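# Sort faulty pump bottles into the grey tray

## Task

Among five empty pump bottles, one or two have a defective pump whose head remains pressed down after being pushed. Place every defective bottle inside the grey tray, and leave every working bottle upright on the table and not in the tray. Nothing may rely on the robot to stay in place at the end: release everything, move the grippers away, and make sure all objects settle shortly after you finish. Nothing may leave the table.

## Robot and tools

Robot: two 7-joint arms, left_arm and right_arm, each ending in a parallel two-finger gripper. The names are labels only and do not match the sides of any camera image.

Frame: every pose lives in one scene frame. The origin sits on the table surface midway between the arms. +x points out over the table, +z points up, and left_arm is on the +y side. Positions are in metres. Orientations are quaternions given w first (qw, qx, qy, qz). Reported hand positions can be slightly wrong, more so when an arm reaches far.

Gripper geometry: the fingers extend along the gripper's +z axis and close along its x axis. The reported point is midway between the pads, and the fingertips reach 17.5 mm past it. A pure rotation command turns the gripper about that point.

Row format: both move and execute_actions use a row of 20 plain numbers, always covering both arms. The first 10 are for left_arm: x, y, z, qw, qx, qy, qz, then gripper position, force_limit, speed. The next 10 are the same fields for right_arm. The x, y, z and quaternion are an absolute target pose in the scene frame, not an offset. A target more than 0.6 m from the arm's last reported position, along any of the gripper's axes, gets the call refused, and nothing is sent. To hold an arm still, repeat its exact last reported pose from before it began staying, together with its current gripper numbers. To keep a gripper's orientation steady, resend the same target quaternion every time rather than copying a drifted reading.

Gripper numbers, each in [-1, 1]: position +1 means fully open (50 mm gap), and about -0.65 means the pads touch. Send -1 to grasp, so the fingers close until blocked. force_limit runs from about 20 N per pad at -1, through 102 N at 0, to 185 N at +1, and the actual force can be up to about 17 % higher. speed runs from 20 mm/s at -1, through 85 at 0, to 150 at +1. A 0 in these slots is a real command, so to leave a gripper alone, repeat its previous three values. A new force_limit or speed only takes effect once the position number changes by 0.01 or more; to loosen a grip, open first.

object_status: 0 means moving, 1 means blocked while opening, 2 means blocked while closing (a grasp), and 3 means the target was reached or the pads met (usually nothing held). Confirm a grasp by reading 2. After a grip made at force_limit -1, status stays 2 even if the object slips out. An off-centre grip on an immovable object fades over time. position_measured is in counts, and the gap is roughly (250 - position_measured) x 0.202 mm.

Tools:
- execute_actions {"actions": [...], "pictures": bool}. An empty list just reports the state. One action {"rows": [[20 numbers], ...], "steps": n} gives up to 15 rows and up to 15 steps of 1/30 s each (default 15), and the last row repeats if rows run out. One wait {"steps": n} covers up to 300 steps, counted from the previous result, so your reply time uses some of them.
- move {"target": [20 numbers], "speed": m/s}. Each gripper travels in a straight line toward its target pose, and both finish together in 0.5 to 10 s. speed ranges from 0.002 to 0.5 (default 0.25), and rotation is capped at twice that value in rad/s. Paths ignore obstacles and the other arm, and the hand may lag, wander or overshoot the speed near full extension. The gripper numbers are applied at the start. The result adds a move: line with the ending (done, off_target, moving, held, fault) plus any limits that acted, and each hand's distance from its target. The ending held means a check blocked the final step. limits=paced means the target was clipped. limits=held means some steps were blocked, after which the arm may catch up fast.
- wait {"seconds": 0 to 10} lets the simulation run with no new command.
- zoom_image {"camera", "region": [x0, y0, x1, y1]} gives a closer look at one camera's latest image. The region is in pixels from the top-left and at most 504x504. Cameras: cam_head_left, cam_head_right, cam_high, cam_low, cam_left_wrist, cam_right_wrist, all 504x504, each with calibration provided.
- finished_scene {"scene": number of the current scene} ends and grades the scene, cannot be undone, and starts the next one. A reply with no tool call ends everything.

Motion details: on each control step the commanded pose is limited to within 70 mm and 16 degrees of the measured pose, and inverse kinematics favours position over orientation. After an action ends, an arm continues only to its last clipped pose, so large moves can fall short; check the reported pose and command the rest. A "Hand target" line shows where the controller is currently heading. A "pose unreachable" line means a clearance check changed or blocked that arm's command. HELD marks steps where your row was not fully sent. The simulation keeps running while you think.

Avoid: pushing objects or the other arm hard, because contact torque at a joint's load limit (51.3 N m for the first four joints, 32.3 N m for the wrist joints) freezes that arm for 10 s. Arm-on-arm collisions can end the scene. Holding loads for a long time heats the motors: a MOTOR HOT warning appears from 60 °C, and at 75 °C the arm sinks with an OVER-TEMPERATURE FAULT. Brief tugs or pushes may disturb held or loose items. Do not drop, slam or knock bottles, and never push anything off the table. To test a pump, press its head down and check whether it springs back. Finally, open the grippers, lift clear, and let everything settle before calling finished_scene.

Each tool is called after "Call:" by a JSON object that holds its "api" and its "payload", one argument or row to a line.

## Session

Call:
{"api": "execute_actions", "payload": {
  "actions": []
}}

Scene clock: 0.00 s of 5100.00 s.
left_arm: end_effector_position=(+0.5118, -0.0208, +0.2003) position_measured=3 object_status=3 end_effector_quat_wxyz=(+0.284, +0.766, -0.161, +0.553) | right_arm: end_effector_position=(+0.4479, -0.1909, +0.1812) position_measured=3 object_status=3 end_effector_quat_wxyz=(+0.002, +0.630, +0.777, +0.000)
Joint positions: left_arm=[ 0.941  1.004 -0.999  2.312 -0.367 -1.492  1.06 ] | right_arm=[-0.058  0.431  0.001  1.654  0.002  1.053  1.513]
Joint velocities: left_arm=[ 0.001 -0.    -0.001 -0.     0.    -0.001 -0.   ] | right_arm=[ 0.     0.001  0.     0.    -0.    -0.     0.001]
Motor temperatures (°C, as the motors report them): left_arm=[27 26 27 30 31 27 34] | right_arm=[25 25 24 26 33 32 42]
Hand target (left_arm): +0.512, -0.021, +0.200; +0.284, +0.766, -0.161, +0.553
Hand target (right_arm): +0.448, -0.191, +0.181; +0.002, +0.630, +0.777, +0.000
camera_calibration (this result's frames):
cam_left_wrist: T_world_to_cam=[[0.358678, 0.0389705, 0.932648, -0.365467], [-0.536702, -0.80886, 0.240203, 0.248372], [0.763742, -0.586709, -0.269205, -0.184314], [0, 0, 0, 1]] pos_world=[0.405155, 0.107002, 0.231574]

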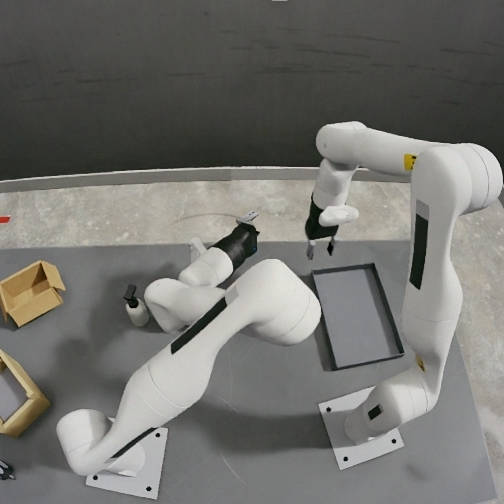

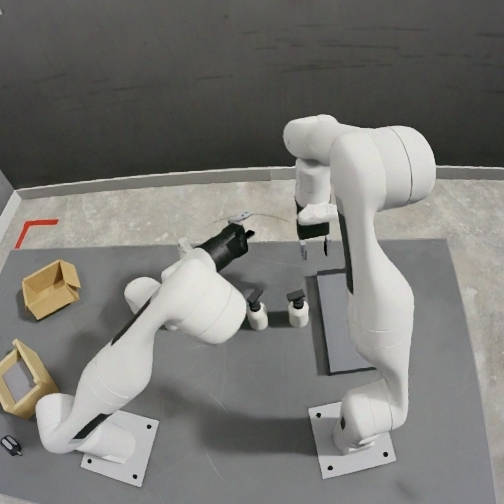

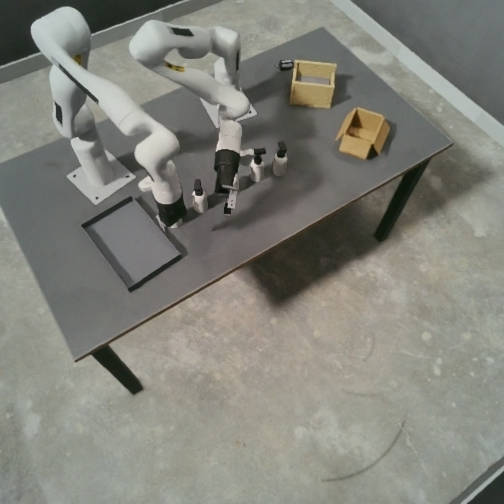

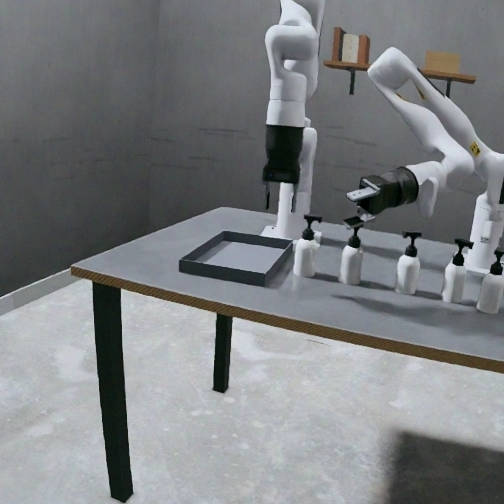

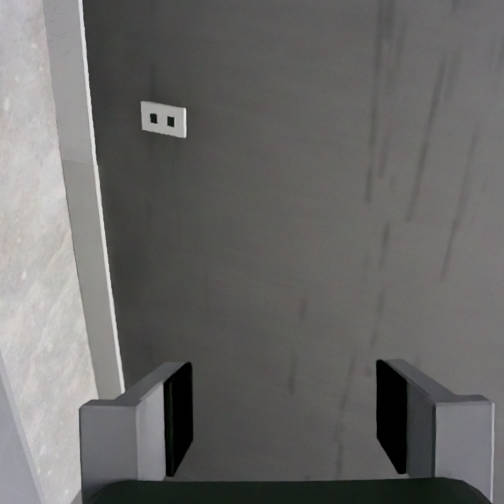

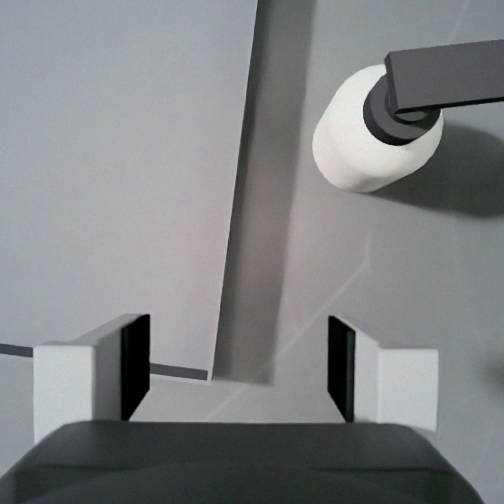

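Call:
{"api": "move", "payload": {
  "target": [0.5,0.0,0.33,0.284,0.766,-0.161,0.553,-1,0,1, 0.4479,-0.25,0.2,0,0.707,0.707,0,-1,0,1],
  "speed": 0.12
}}

Scene clock: 5.50 s of 5100.00 s.
left_arm: end_effector_position=(+0.5002, -0.0002, +0.3294) position_measured=253 object_status=3 end_effector_quat_wxyz=(+0.284, +0.766, -0.161, +0.553) | right_arm: end_effector_position=(+0.4479, -0.2502, +0.2000) position_measured=253 object_status=3 end_effector_quat_wxyz=(+0.000, +0.707, +0.707, -0.000)
Joint positions: left_arm=[ 1.099  0.604 -1.241  2.285 -0.7   -1.175  1.121] | right_arm=[ 0.036  0.395  0.07   1.647 -0.03   1.101  1.477]
Joint velocities: left_arm=[ 0.007 -0.005 -0.002  0.    -0.     0.002  0.001] | right_arm=[ 0.001 -0.001  0.    -0.001 -0.001 -0.     0.   ]
Motor temperatures (°C, as the motors report them): left_arm=[27 26 27 30 31 27 34] | right_arm=[25 25 24 26 33 32 42]
Hand target (left_arm): +0.500, -0.000, +0.330; +0.284, +0.766, -0.161, +0.553
Hand target (right_arm): +0.448, -0.250, +0.200; +0.000, +0.707, +0.707, -0.000
Off the commanded pose (left_arm): 0.001 m, 0 deg.
Off the commanded pose (right_arm): 0.000 m, 0 deg.
After step 90, 0.90 s passed at rest.
move: done
camera_calibration (this result's frames):
cam_left_wrist: T_world_to_cam=[[0.358927, 0.0392071, 0.932542, -0.48266], [-0.536083, -0.809225, 0.240356, 0.227462], [0.76406, -0.58619, -0.269434, -0.128697], [0, 0, 0, 1]] pos_world=[0.39351, 0.127551, 0.360753]
cam_right_wrist: T_world_to_cam=[[-0.00619361, 0.999532, 0.0299687, 0.24041], [0.999891, 0.00578905, 0.0135675, -0.423086], [0.0133877, 0.0300495, -0.999459, 0.36468], [0, 0, 0, 1]] pos_world=[0.419647, -0.248807, 0.363018]

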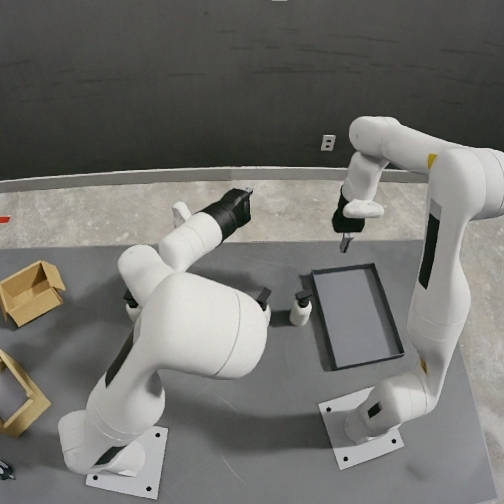

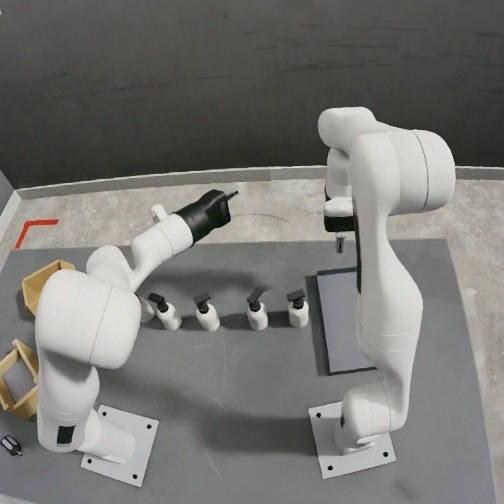

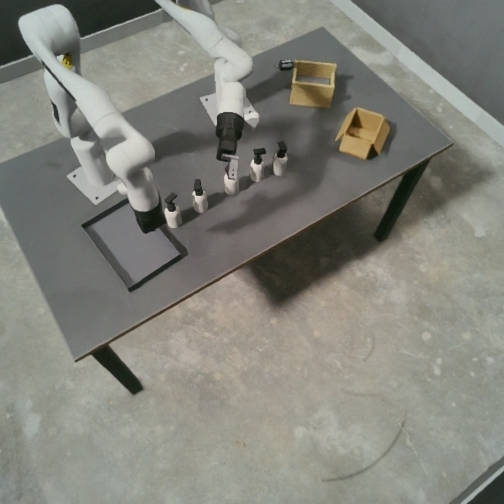

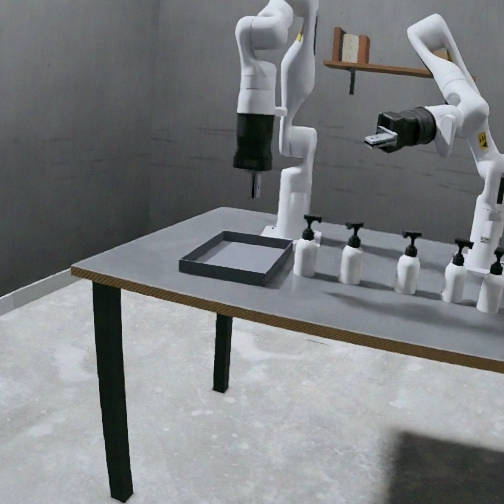

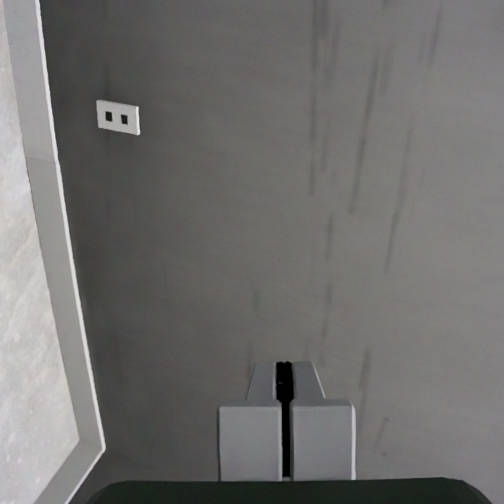

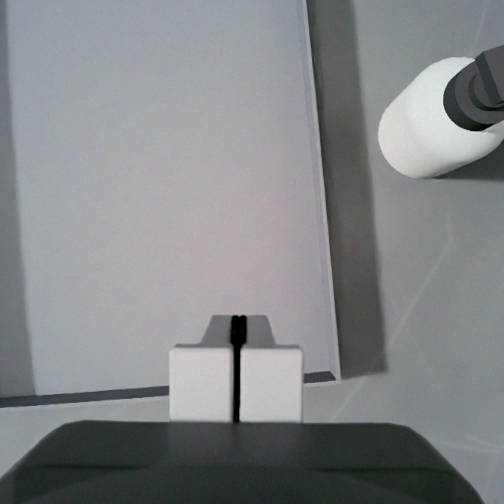

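Call:
{"api": "move", "payload": {
  "target": [0.33,0.32,0.36,0,0.707,0.707,0,-1,0,1, 0.35,-0.125,0.24,0,0.707,0.707,0,-1,0,1],
  "speed": 0.15
}}

Scene clock: 16.77 s of 5100.00 s.
left_arm: end_effector_position=(+0.3299, +0.3195, +0.3616) position_measured=253 object_status=3 end_effector_quat_wxyz=(+0.001, +0.708, +0.706, +0.000) | right_arm: end_effector_position=(+0.3498, -0.1247, +0.2399) position_measured=253 object_status=3 end_effector_quat_wxyz=(-0.001, +0.707, +0.707, +0.001)
Joint positions: left_arm=[ 2.314 -0.235 -2.322  1.421 -0.17   1.558  1.694] | right_arm=[-0.261  0.21  -0.022  1.771  0.003  1.159  1.078]
Joint velocities: left_arm=[ 0.002 -0.005 -0.002 -0.003  0.002  0.004  0.001] | right_arm=[-0.001 -0.001 -0.002 -0.    -0.     0.001 -0.001]
Motor temperatures (°C, as the motors report them): left_arm=[27 26 27 30 31 27 34] | right_arm=[25 25 24 26 33 32 42]
Hand target (left_arm): +0.330, +0.320, +0.361; +0.001, +0.708, +0.706, -0.000
Hand target (right_arm): +0.350, -0.125, +0.240; -0.001, +0.707, +0.707, +0.001
Off the commanded pose (left_arm): 0.002 m, 0 deg.
Off the commanded pose (right_arm): 0.000 m, 0 deg.
After step 90, 0.40 s passed at rest.
move: done
camera_calibration (this result's frames):
cam_left_wrist: T_world_to_cam=[[0.0109667, 0.999255, -0.0370061, -0.305434], [0.999303, -0.0122733, -0.0352672, -0.274398], [-0.0356951, -0.0365935, -0.998693, 0.549444], [0, 0, 0, 1]] pos_world=[0.297169, 0.321945, 0.527746]
cam_right_wrist: T_world_to_cam=[[-0.00575126, 0.999453, 0.032561, 0.11237], [0.999888, 0.00529718, 0.0140148, -0.326418], [0.0138346, 0.0326379, -0.999371, 0.402208], [0, 0, 0, 1]] pos_world=[0.321463, -0.123707, 0.402871]

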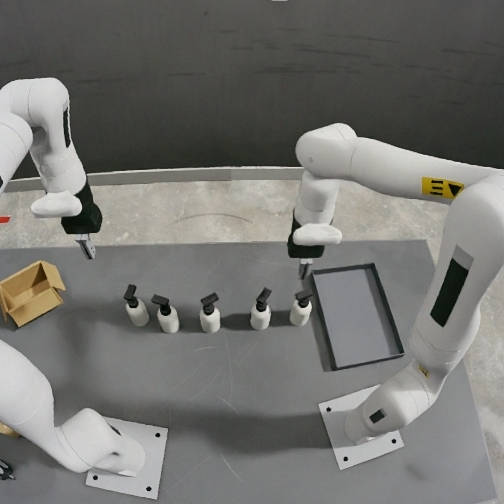

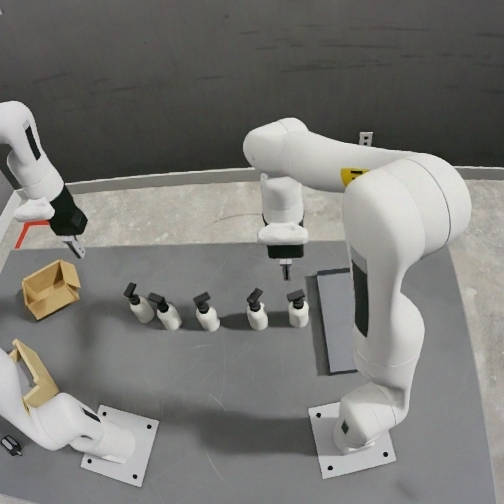

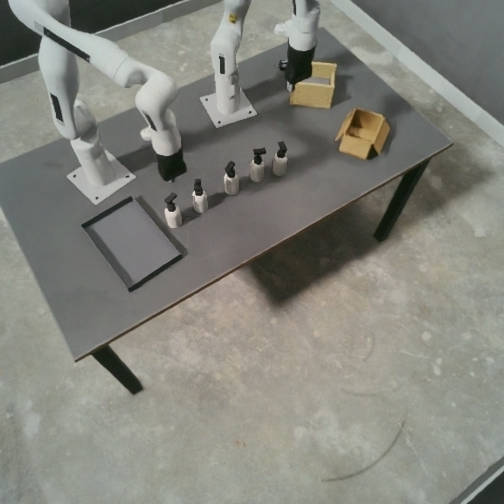

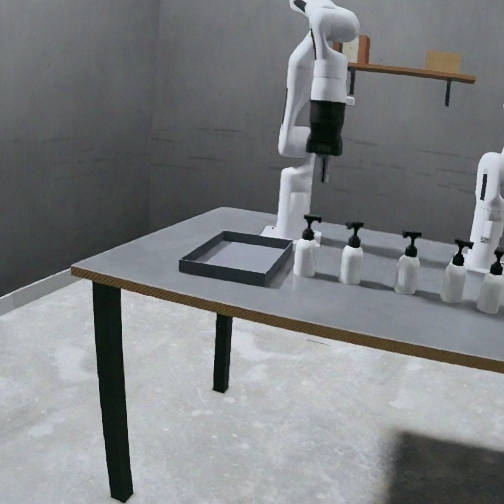

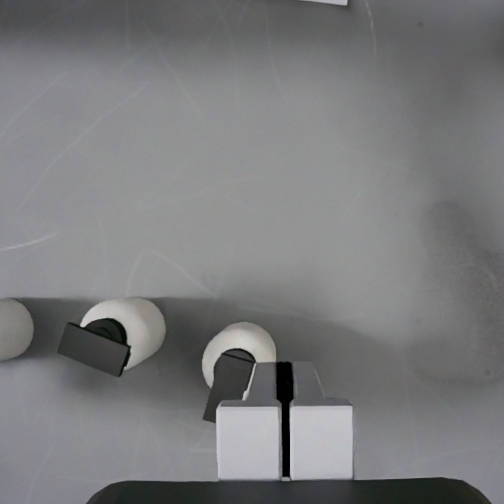

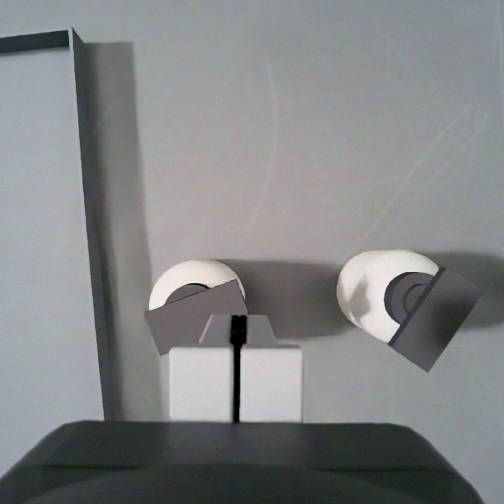

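Call:
{"api": "move", "payload": {
  "target": [0.341,0.293,0.2,0,0.707,0.707,0,-1,0,1, 0.342,-0.147,0.2,0,0.707,0.707,0,-1,0,1],
  "speed": 0.2
}}

Scene clock: 28.17 s of 5100.00 s.
left_arm: end_effector_position=(+0.3408, +0.2934, +0.2003) position_measured=253 object_status=3 end_effector_quat_wxyz=(+0.000, +0.707, +0.707, +0.000) | right_arm: end_effector_position=(+0.3422, -0.1470, +0.1999) position_measured=253 object_status=3 end_effector_quat_wxyz=(+0.000, +0.707, +0.707, -0.000)
Joint positions: left_arm=[ 2.436 -0.389 -2.36   1.792 -0.307  1.086  1.901] | right_arm=[-0.227  0.222 -0.011  1.899  0.003  1.021  1.124]
Joint velocities: left_arm=[ 0.004 -0.004  0.001  0.001 -0.002  0.     0.002] | right_arm=[ 0.001  0.     0.     0.001 -0.001 -0.     0.001]
Motor temperatures (°C, as the motors report them): left_arm=[27 26 27 30 31 27 34] | right_arm=[25 25 24 26 33 32 42]
Hand target (left_arm): +0.341, +0.293, +0.200; +0.000, +0.707, +0.707, +0.000
Hand target (right_arm): +0.342, -0.147, +0.200; +0.000, +0.707, +0.707, -0.000
Off the commanded pose (left_arm): 0.001 m, 0 deg.
Off the commanded pose (right_arm): 0.000 m, 0 deg.
After step 90, 7.07 s passed at rest.
move: done
camera_calibration (this result's frames):
cam_left_wrist: T_world_to_cam=[[0.00804928, 0.999321, -0.0359489, -0.284689], [0.999306, -0.00934649, -0.0360639, -0.291998], [-0.0363754, -0.0356337, -0.998703, 0.387757], [0, 0, 0, 1]] pos_world=[0.308191, 0.295583, 0.366489]
cam_right_wrist: T_world_to_cam=[[-0.00644441, 0.999513, 0.0305243, 0.136518], [0.999887, 0.00602609, 0.0137764, -0.318012], [0.0135858, 0.0306096, -0.999439, 0.362923], [0, 0, 0, 1]] pos_world=[0.313925, -0.145644, 0.362933]

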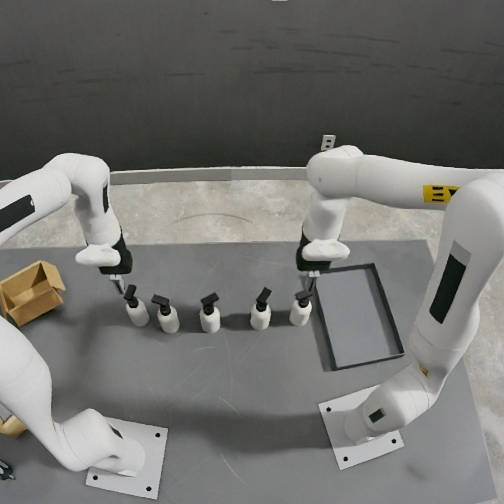

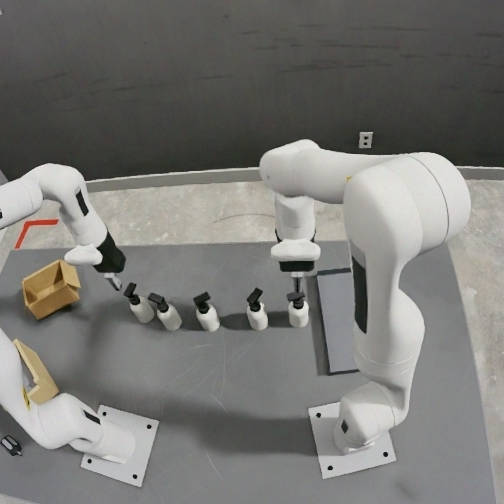

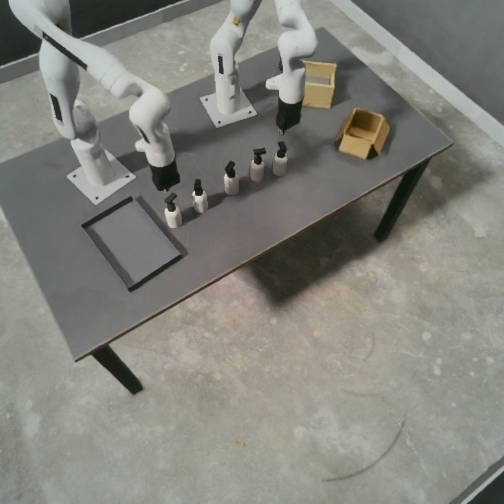

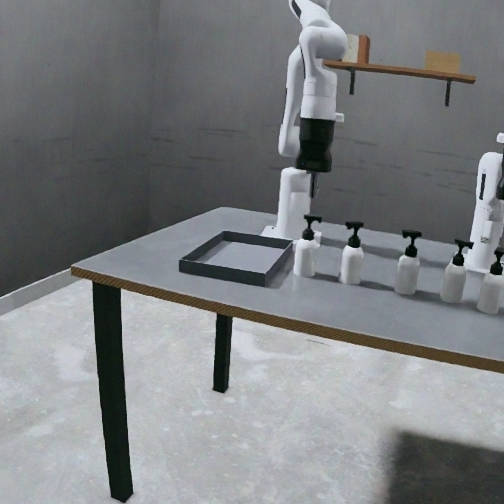

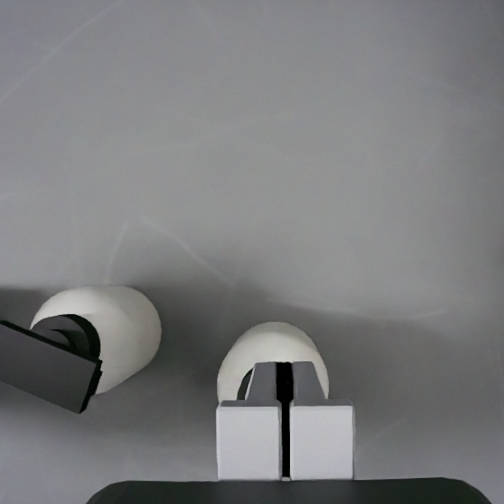

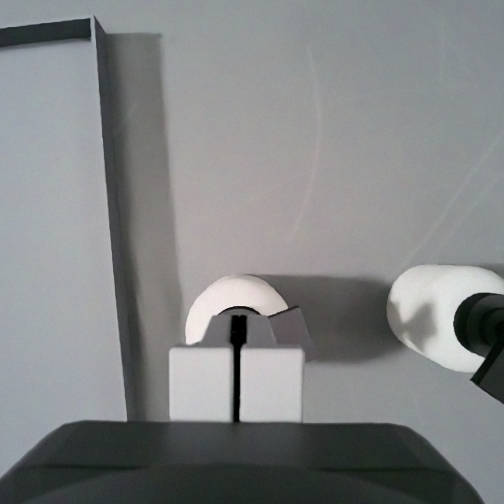

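Call:
{"api": "move", "payload": {
  "target": [0.346,0.289,0.175,0,0.707,0.707,0,-1,0,1, 0.3455,-0.146,0.175,0,0.707,0.707,0,-1,0,1]
}}

Call:
{"api": "move", "payload": {
  "target": [0.346,0.289,0.147,0,0.707,0.707,0,-1,0,1, 0.3455,-0.146,0.147,0,0.707,0.707,0,-1,0,1],
  "speed": 0.04
}}

Call:
{"api": "zoom_image", "payload": {
  "camera": "cam_low",
  "region": [280, 170, 504, 320]
}}

Call:
{"api": "move", "payload": {
  "target": [0.346,0.289,0.2,0,0.707,0.707,0,-1,0,1, 0.3455,-0.146,0.2,0,0.707,0.707,0,-1,0,1],
  "speed": 0.15
}}

Call:
{"api": "move", "payload": {
  "target": [0.33,0.211,0.2,0,0.707,0.707,0,-1,0,1, 0.3455,-0.045,0.2,0,0.707,0.707,0,-1,0,1]
}}

Call:
{"api": "zoom_image", "payload": {
  "camera": "cam_low",
  "region": [280, 170, 504, 320]
}}

Scene clock: 44.17 s of 5100.00 s.
left_arm: end_effector_position=(+0.3460, +0.2892, +0.1752) position_measured=253 object_status=3 end_effector_quat_wxyz=(+0.000, +0.707, +0.707, +0.000) | right_arm: end_effector_position=(+0.3456, -0.1459, +0.1751) position_measured=253 object_status=3 end_effector_quat_wxyz=(+0.000, +0.707, +0.707, +0.000)
Joint positions: left_arm=[ 2.475 -0.435 -2.383  1.821 -0.347  1.022  1.947] | right_arm=[-0.225  0.264 -0.011  1.936  0.004  0.942  1.125]
Joint velocities: left_arm=[ 0.002 -0.005 -0.001  0.    -0.002 -0.001  0.003] | right_arm=[ 0.     0.001 -0.     0.001 -0.001 -0.002  0.001]
Motor temperatures (°C, as the motors report them): left_arm=[27 26 27 30 31 27 34] | right_arm=[25 25 24 26 33 32 42]
Hand target (left_arm): +0.346, +0.289, +0.175; +0.000, +0.707, +0.707, -0.000
Hand target (right_arm): +0.346, -0.146, +0.175; -0.000, +0.707, +0.707, +0.000
Off the commanded pose (left_arm): 0.000 m, 0 deg.
Off the commanded pose (right_arm): 0.000 m, 0 deg.
After step 90, 12.23 s passed at rest.
move: done
camera_calibration (this result's frames):
cam_left_wrist: T_world_to_cam=[[0.00780364, 0.999325, -0.0359113, -0.281303], [0.999301, -0.00910618, -0.0362517, -0.298153], [-0.0365542, -0.0356033, -0.998697, 0.362776], [0, 0, 0, 1]] pos_world=[0.313401, 0.291314, 0.341393]
cam_right_wrist: T_world_to_cam=[[-0.00631729, 0.999507, 0.0307654, 0.136171], [0.999884, 0.00588716, 0.0140518, -0.321153], [0.0138638, 0.0308506, -0.999428, 0.33798], [0, 0, 0, 1]] pos_world=[0.31729, -0.14464, 0.33811]

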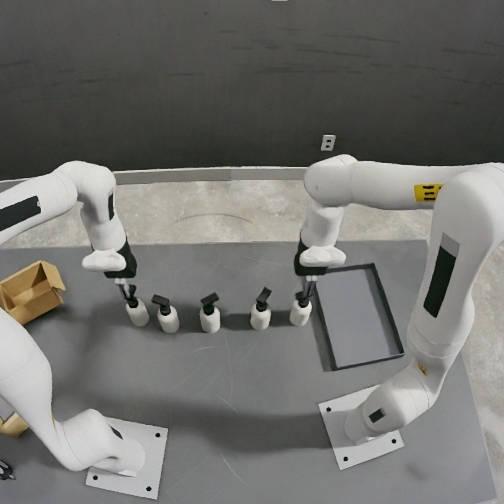

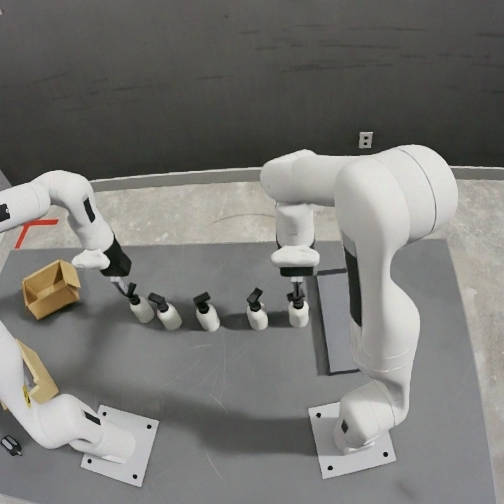

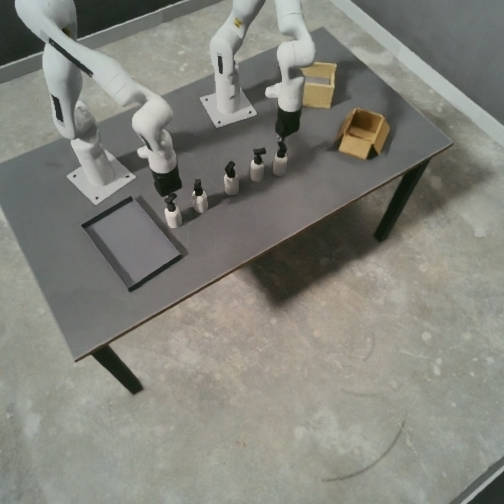

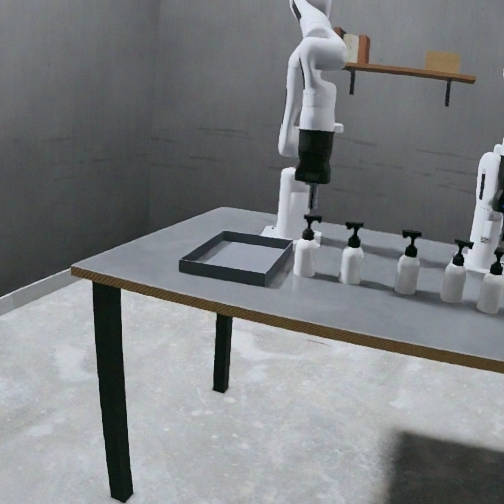

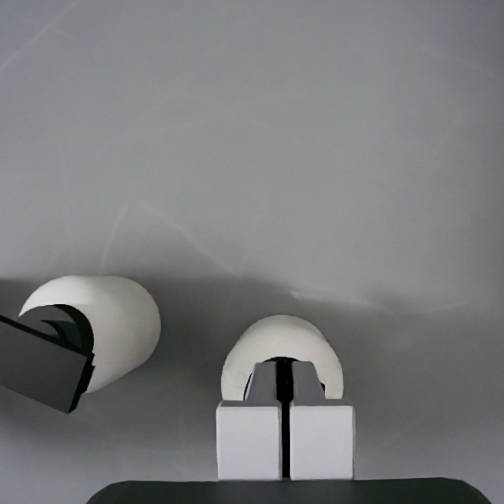

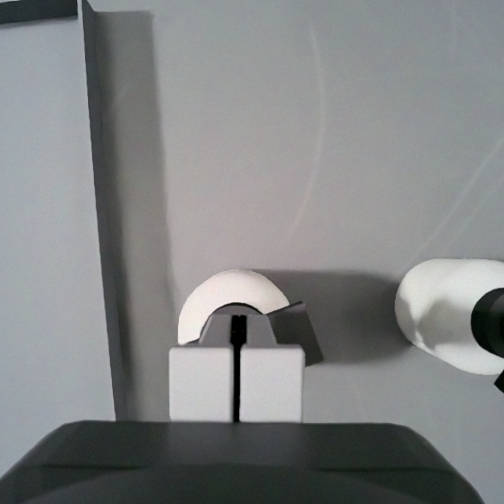

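Scene clock: 45.17 s of 5100.00 s.
left_arm: end_effector_position=(+0.3461, +0.2891, +0.1473) position_measured=253 object_status=3 end_effector_quat_wxyz=(+0.000, +0.707, +0.707, +0.000) | right_arm: end_effector_position=(+0.3461, -0.1457, +0.1479) position_measured=253 object_status=3 end_effector_quat_wxyz=(+0.000, +0.707, +0.707, +0.001)
Joint positions: left_arm=[ 2.5   -0.477 -2.41   1.868 -0.388  0.944  1.984] | right_arm=[-0.224  0.307 -0.012  1.982  0.005  0.85   1.123]
Joint velocities: left_arm=[ 0.003 -0.003  0.001  0.001 -0.002 -0.002  0.001] | right_arm=[ 0.     0.004 -0.     0.001  0.    -0.003  0.   ]
Motor temperatures (°C, as the motors report them): left_arm=[27 26 27 30 31 27 34] | right_arm=[25 25 24 26 33 32 42]
Hand target (left_arm): +0.346, +0.289, +0.147; +0.000, +0.707, +0.707, -0.000
Hand target (right_arm): +0.346, -0.146, +0.147; -0.000, +0.707, +0.707, +0.000
Off the commanded pose (left_arm): 0.000 m, 0 deg.
Off the commanded pose (right_arm): 0.001 m, 0 deg.
move: done
camera_calibration (this result's frames):
cam_left_wrist: T_world_to_cam=[[0.00793836, 0.999328, -0.0357954, -0.282328], [0.999309, -0.00922753, -0.0359947, -0.299269], [-0.0363008, -0.0354849, -0.998711, 0.334834], [0, 0, 0, 1]] pos_world=[0.313459, 0.291258, 0.313525]
cam_right_wrist: T_world_to_cam=[[-0.00633165, 0.999479, 0.0316408, 0.136657], [0.999858, 0.00583317, 0.0158221, -0.321513], [0.0156292, 0.0317365, -0.999374, 0.310276], [0, 0, 0, 1]] pos_world=[0.317483, -0.144557, 0.310845]

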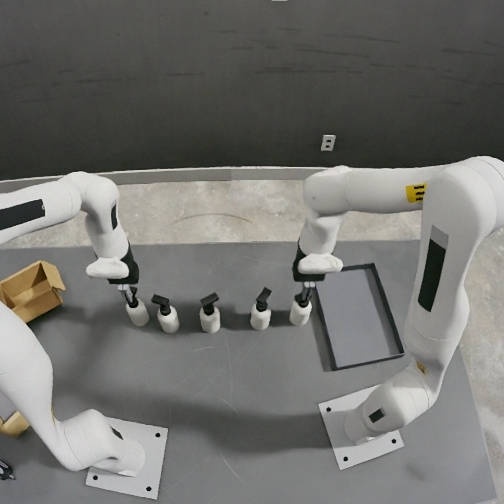

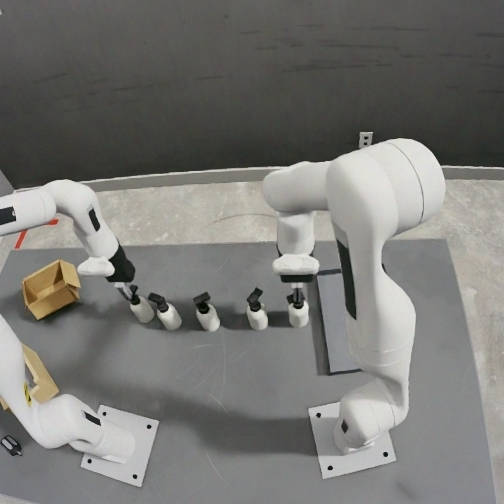

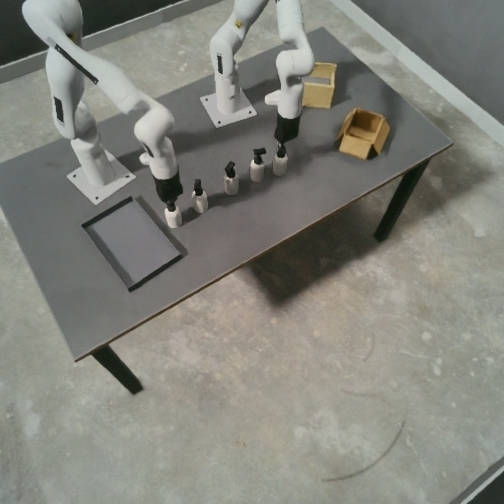

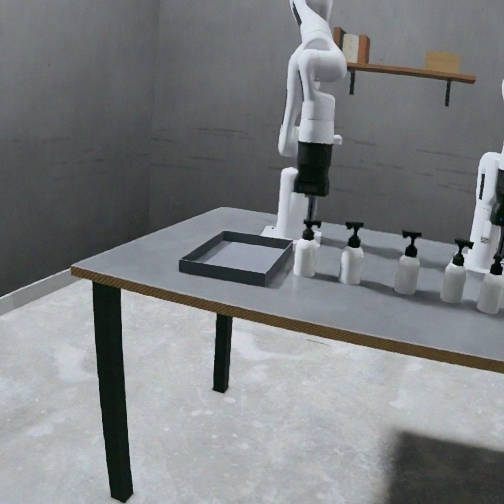

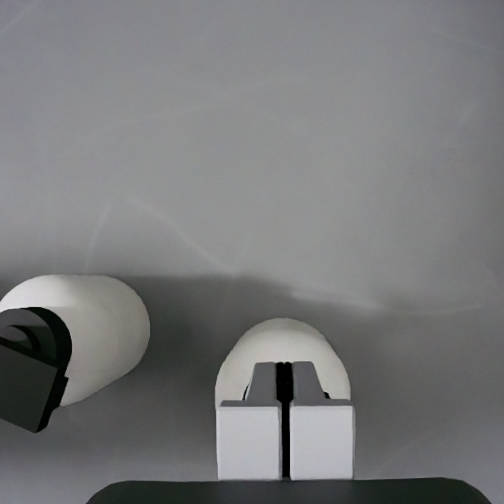

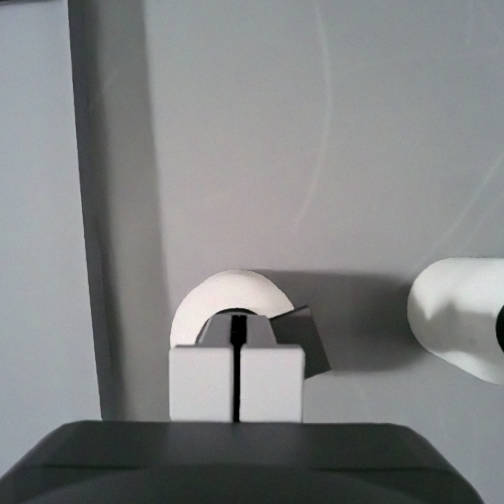

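Region (280, 170, 504, 320) of cam_low's 504x504 image, scaled by 2.250, with more detail than that image has; it fills the top 338 rows of this view, and the rest is white.

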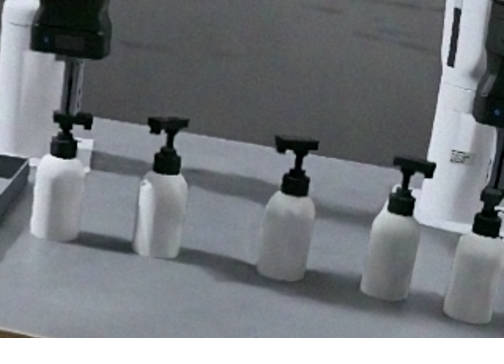

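Scene clock: 46.00 s of 5100.00 s.
left_arm: end_effector_position=(+0.3460, +0.2888, +0.1998) position_measured=253 object_status=3 end_effector_quat_wxyz=(-0.000, +0.707, +0.707, -0.000) | right_arm: end_effector_position=(+0.3453, -0.1461, +0.1999) position_measured=253 object_status=3 end_effector_quat_wxyz=(-0.000, +0.707, +0.707, -0.000)
Joint positions: left_arm=[ 2.458 -0.402 -2.365  1.776 -0.314  1.092  1.917] | right_arm=[-0.226  0.229 -0.01   1.89   0.003  1.023  1.125]
Joint velocities: left_arm=[-0.001  0.003 -0.001 -0.001  0.002  0.002 -0.001] | right_arm=[-0.    -0.004 -0.001 -0.002  0.     0.002 -0.   ]
Motor temperatures (°C, as the motors report them): left_arm=[27 26 27 30 31 27 34] | right_arm=[25 25 24 26 33 32 42]
Hand target (left_arm): +0.346, +0.289, +0.200; -0.000, +0.707, +0.707, +0.000
Hand target (right_arm): +0.345, -0.146, +0.200; +0.000, +0.707, +0.707, -0.000
Off the commanded pose (left_arm): 0.000 m, 0 deg.
Off the commanded pose (right_arm): 0.000 m, 0 deg.
move: done
camera_calibration (this result's frames):
cam_left_wrist: T_world_to_cam=[[0.00821618, 0.999319, -0.0359607, -0.280214], [0.999275, -0.00954173, -0.0368461, -0.297004], [-0.0371641, -0.0356319, -0.998674, 0.387509], [0, 0, 0, 1]] pos_world=[0.313493, 0.290997, 0.365975]
cam_right_wrist: T_world_to_cam=[[-0.00583638, 0.99952, 0.0304407, 0.135531], [0.999893, 0.00542405, 0.0136103, -0.321168], [0.0134387, 0.0305169, -0.999444, 0.362917], [0, 0, 0, 1]] pos_world=[0.317048, -0.144799, 0.36296]

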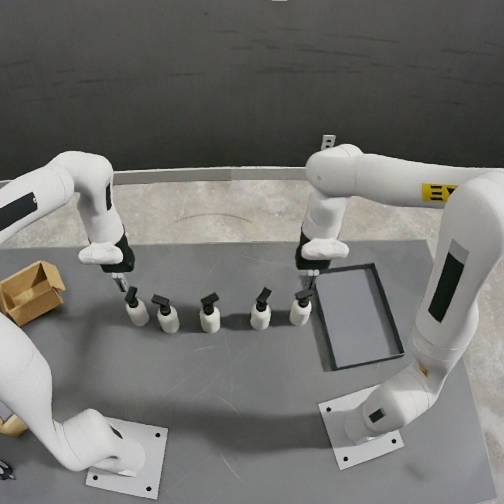

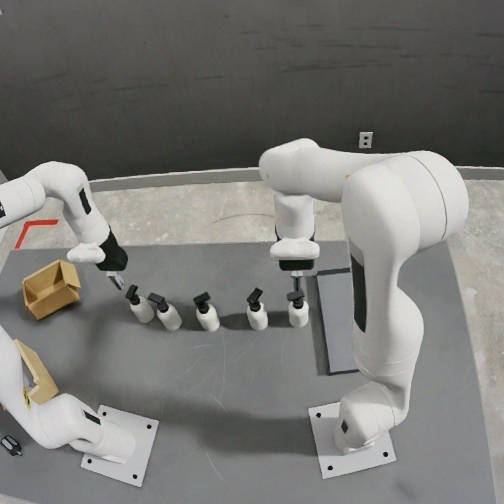

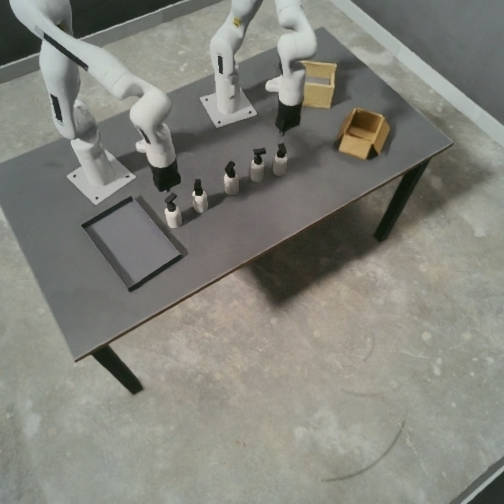

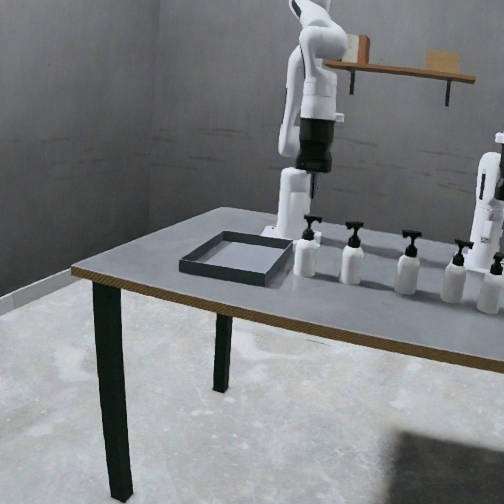

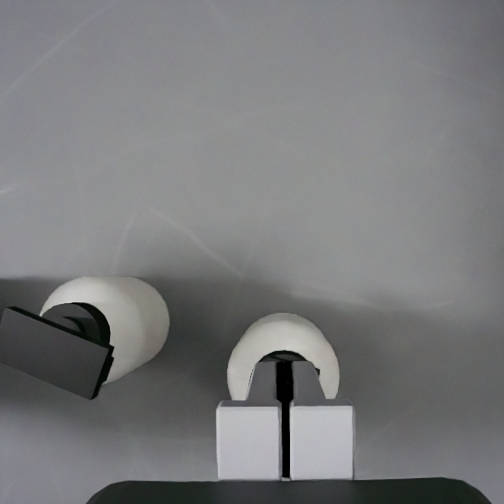

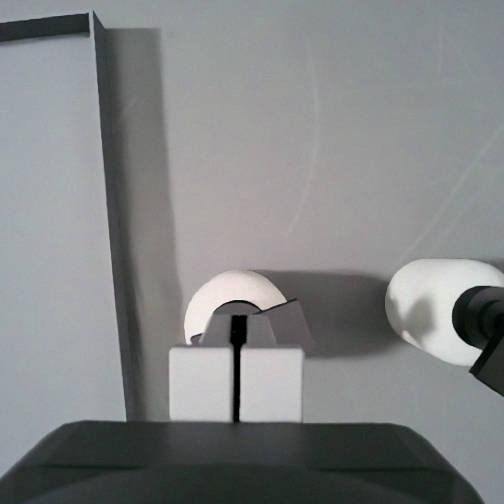

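Scene clock: 46.90 s of 5100.00 s.
left_arm: end_effector_position=(+0.3301, +0.2116, +0.2000) position_measured=253 object_status=3 end_effector_quat_wxyz=(+0.000, +0.707, +0.707, +0.000) | right_arm: end_effector_position=(+0.3454, -0.0449, +0.2003) position_measured=253 object_status=3 end_effector_quat_wxyz=(-0.000, +0.707, +0.707, +0.001)
Joint positions: left_arm=[ 2.639 -0.393 -2.346  1.793 -0.314  1.087  2.121] | right_arm=[-0.405  0.33  -0.067  1.743  0.024  1.068  0.882]
Joint velocities: left_arm=[ 0.007 -0.003  0.003 -0.001 -0.001  0.002  0.004] | right_arm=[-0.005  0.007 -0.004 -0.003  0.002  0.002 -0.003]
Motor temperatures (°C, as the motors report them): left_arm=[27 26 27 30 31 27 34] | right_arm=[25 25 24 26 33 32 42]
Hand target (left_arm): +0.330, +0.211, +0.200; +0.000, +0.707, +0.707, +0.000
Hand target (right_arm): +0.345, -0.045, +0.200; -0.000, +0.707, +0.707, +0.000
Off the commanded pose (left_arm): 0.001 m, 0 deg.
Off the commanded pose (right_arm): 0.000 m, 0 deg.
move: done
camera_calibration (this result's frames):
cam_left_wrist: T_world_to_cam=[[0.00714434, 0.999328, -0.0359403, -0.202517], [0.999313, -0.00844221, -0.0360905, -0.282253], [-0.0363697, -0.0356578, -0.998702, 0.384166], [0, 0, 0, 1]] pos_world=[0.297478, 0.213697, 0.366202]
cam_right_wrist: T_world_to_cam=[[-0.00540083, 0.999474, 0.0319911, 0.0338488], [0.999886, 0.00494603, 0.0142786, -0.321992], [0.0141128, 0.0320645, -0.999386, 0.360039], [0, 0, 0, 1]] pos_world=[0.317057, -0.0437829, 0.363333]

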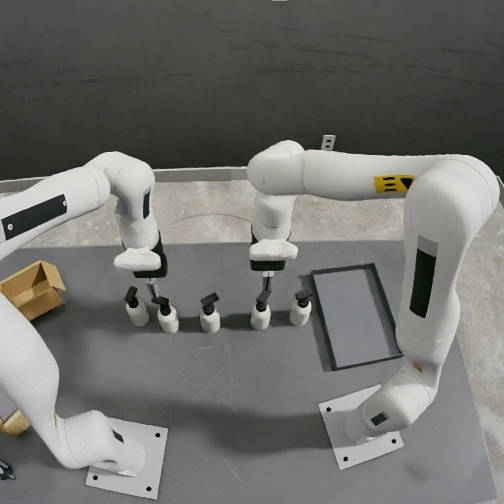

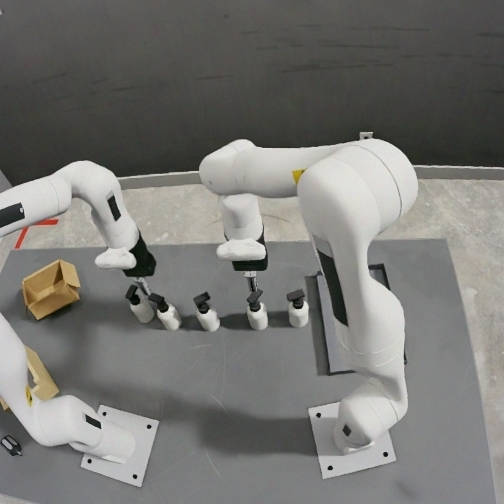

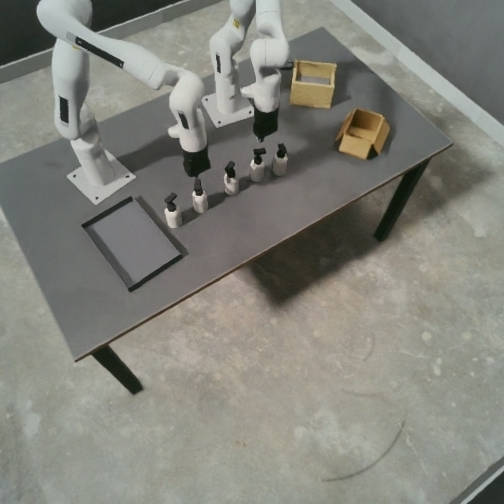

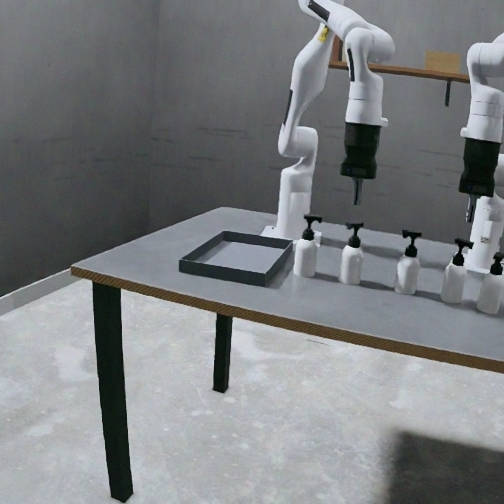

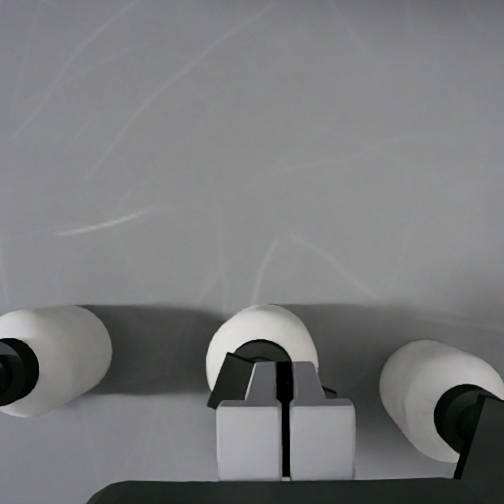

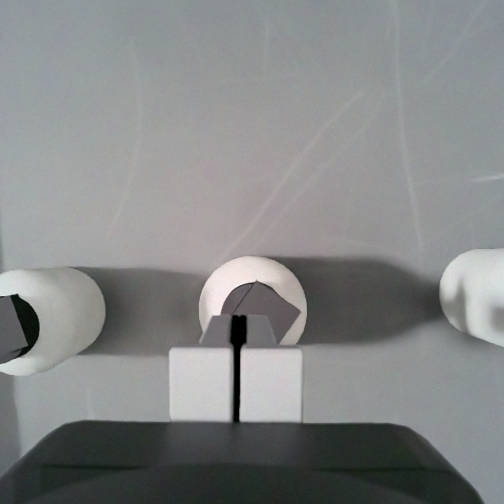

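Region (280, 170, 504, 320) of cam_low's 504x504 image, scaled by 2.250, with more detail than that image has; it fills the top 338 rows of this view, and the rest is white.

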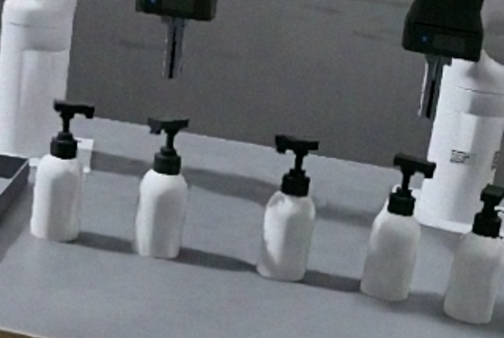

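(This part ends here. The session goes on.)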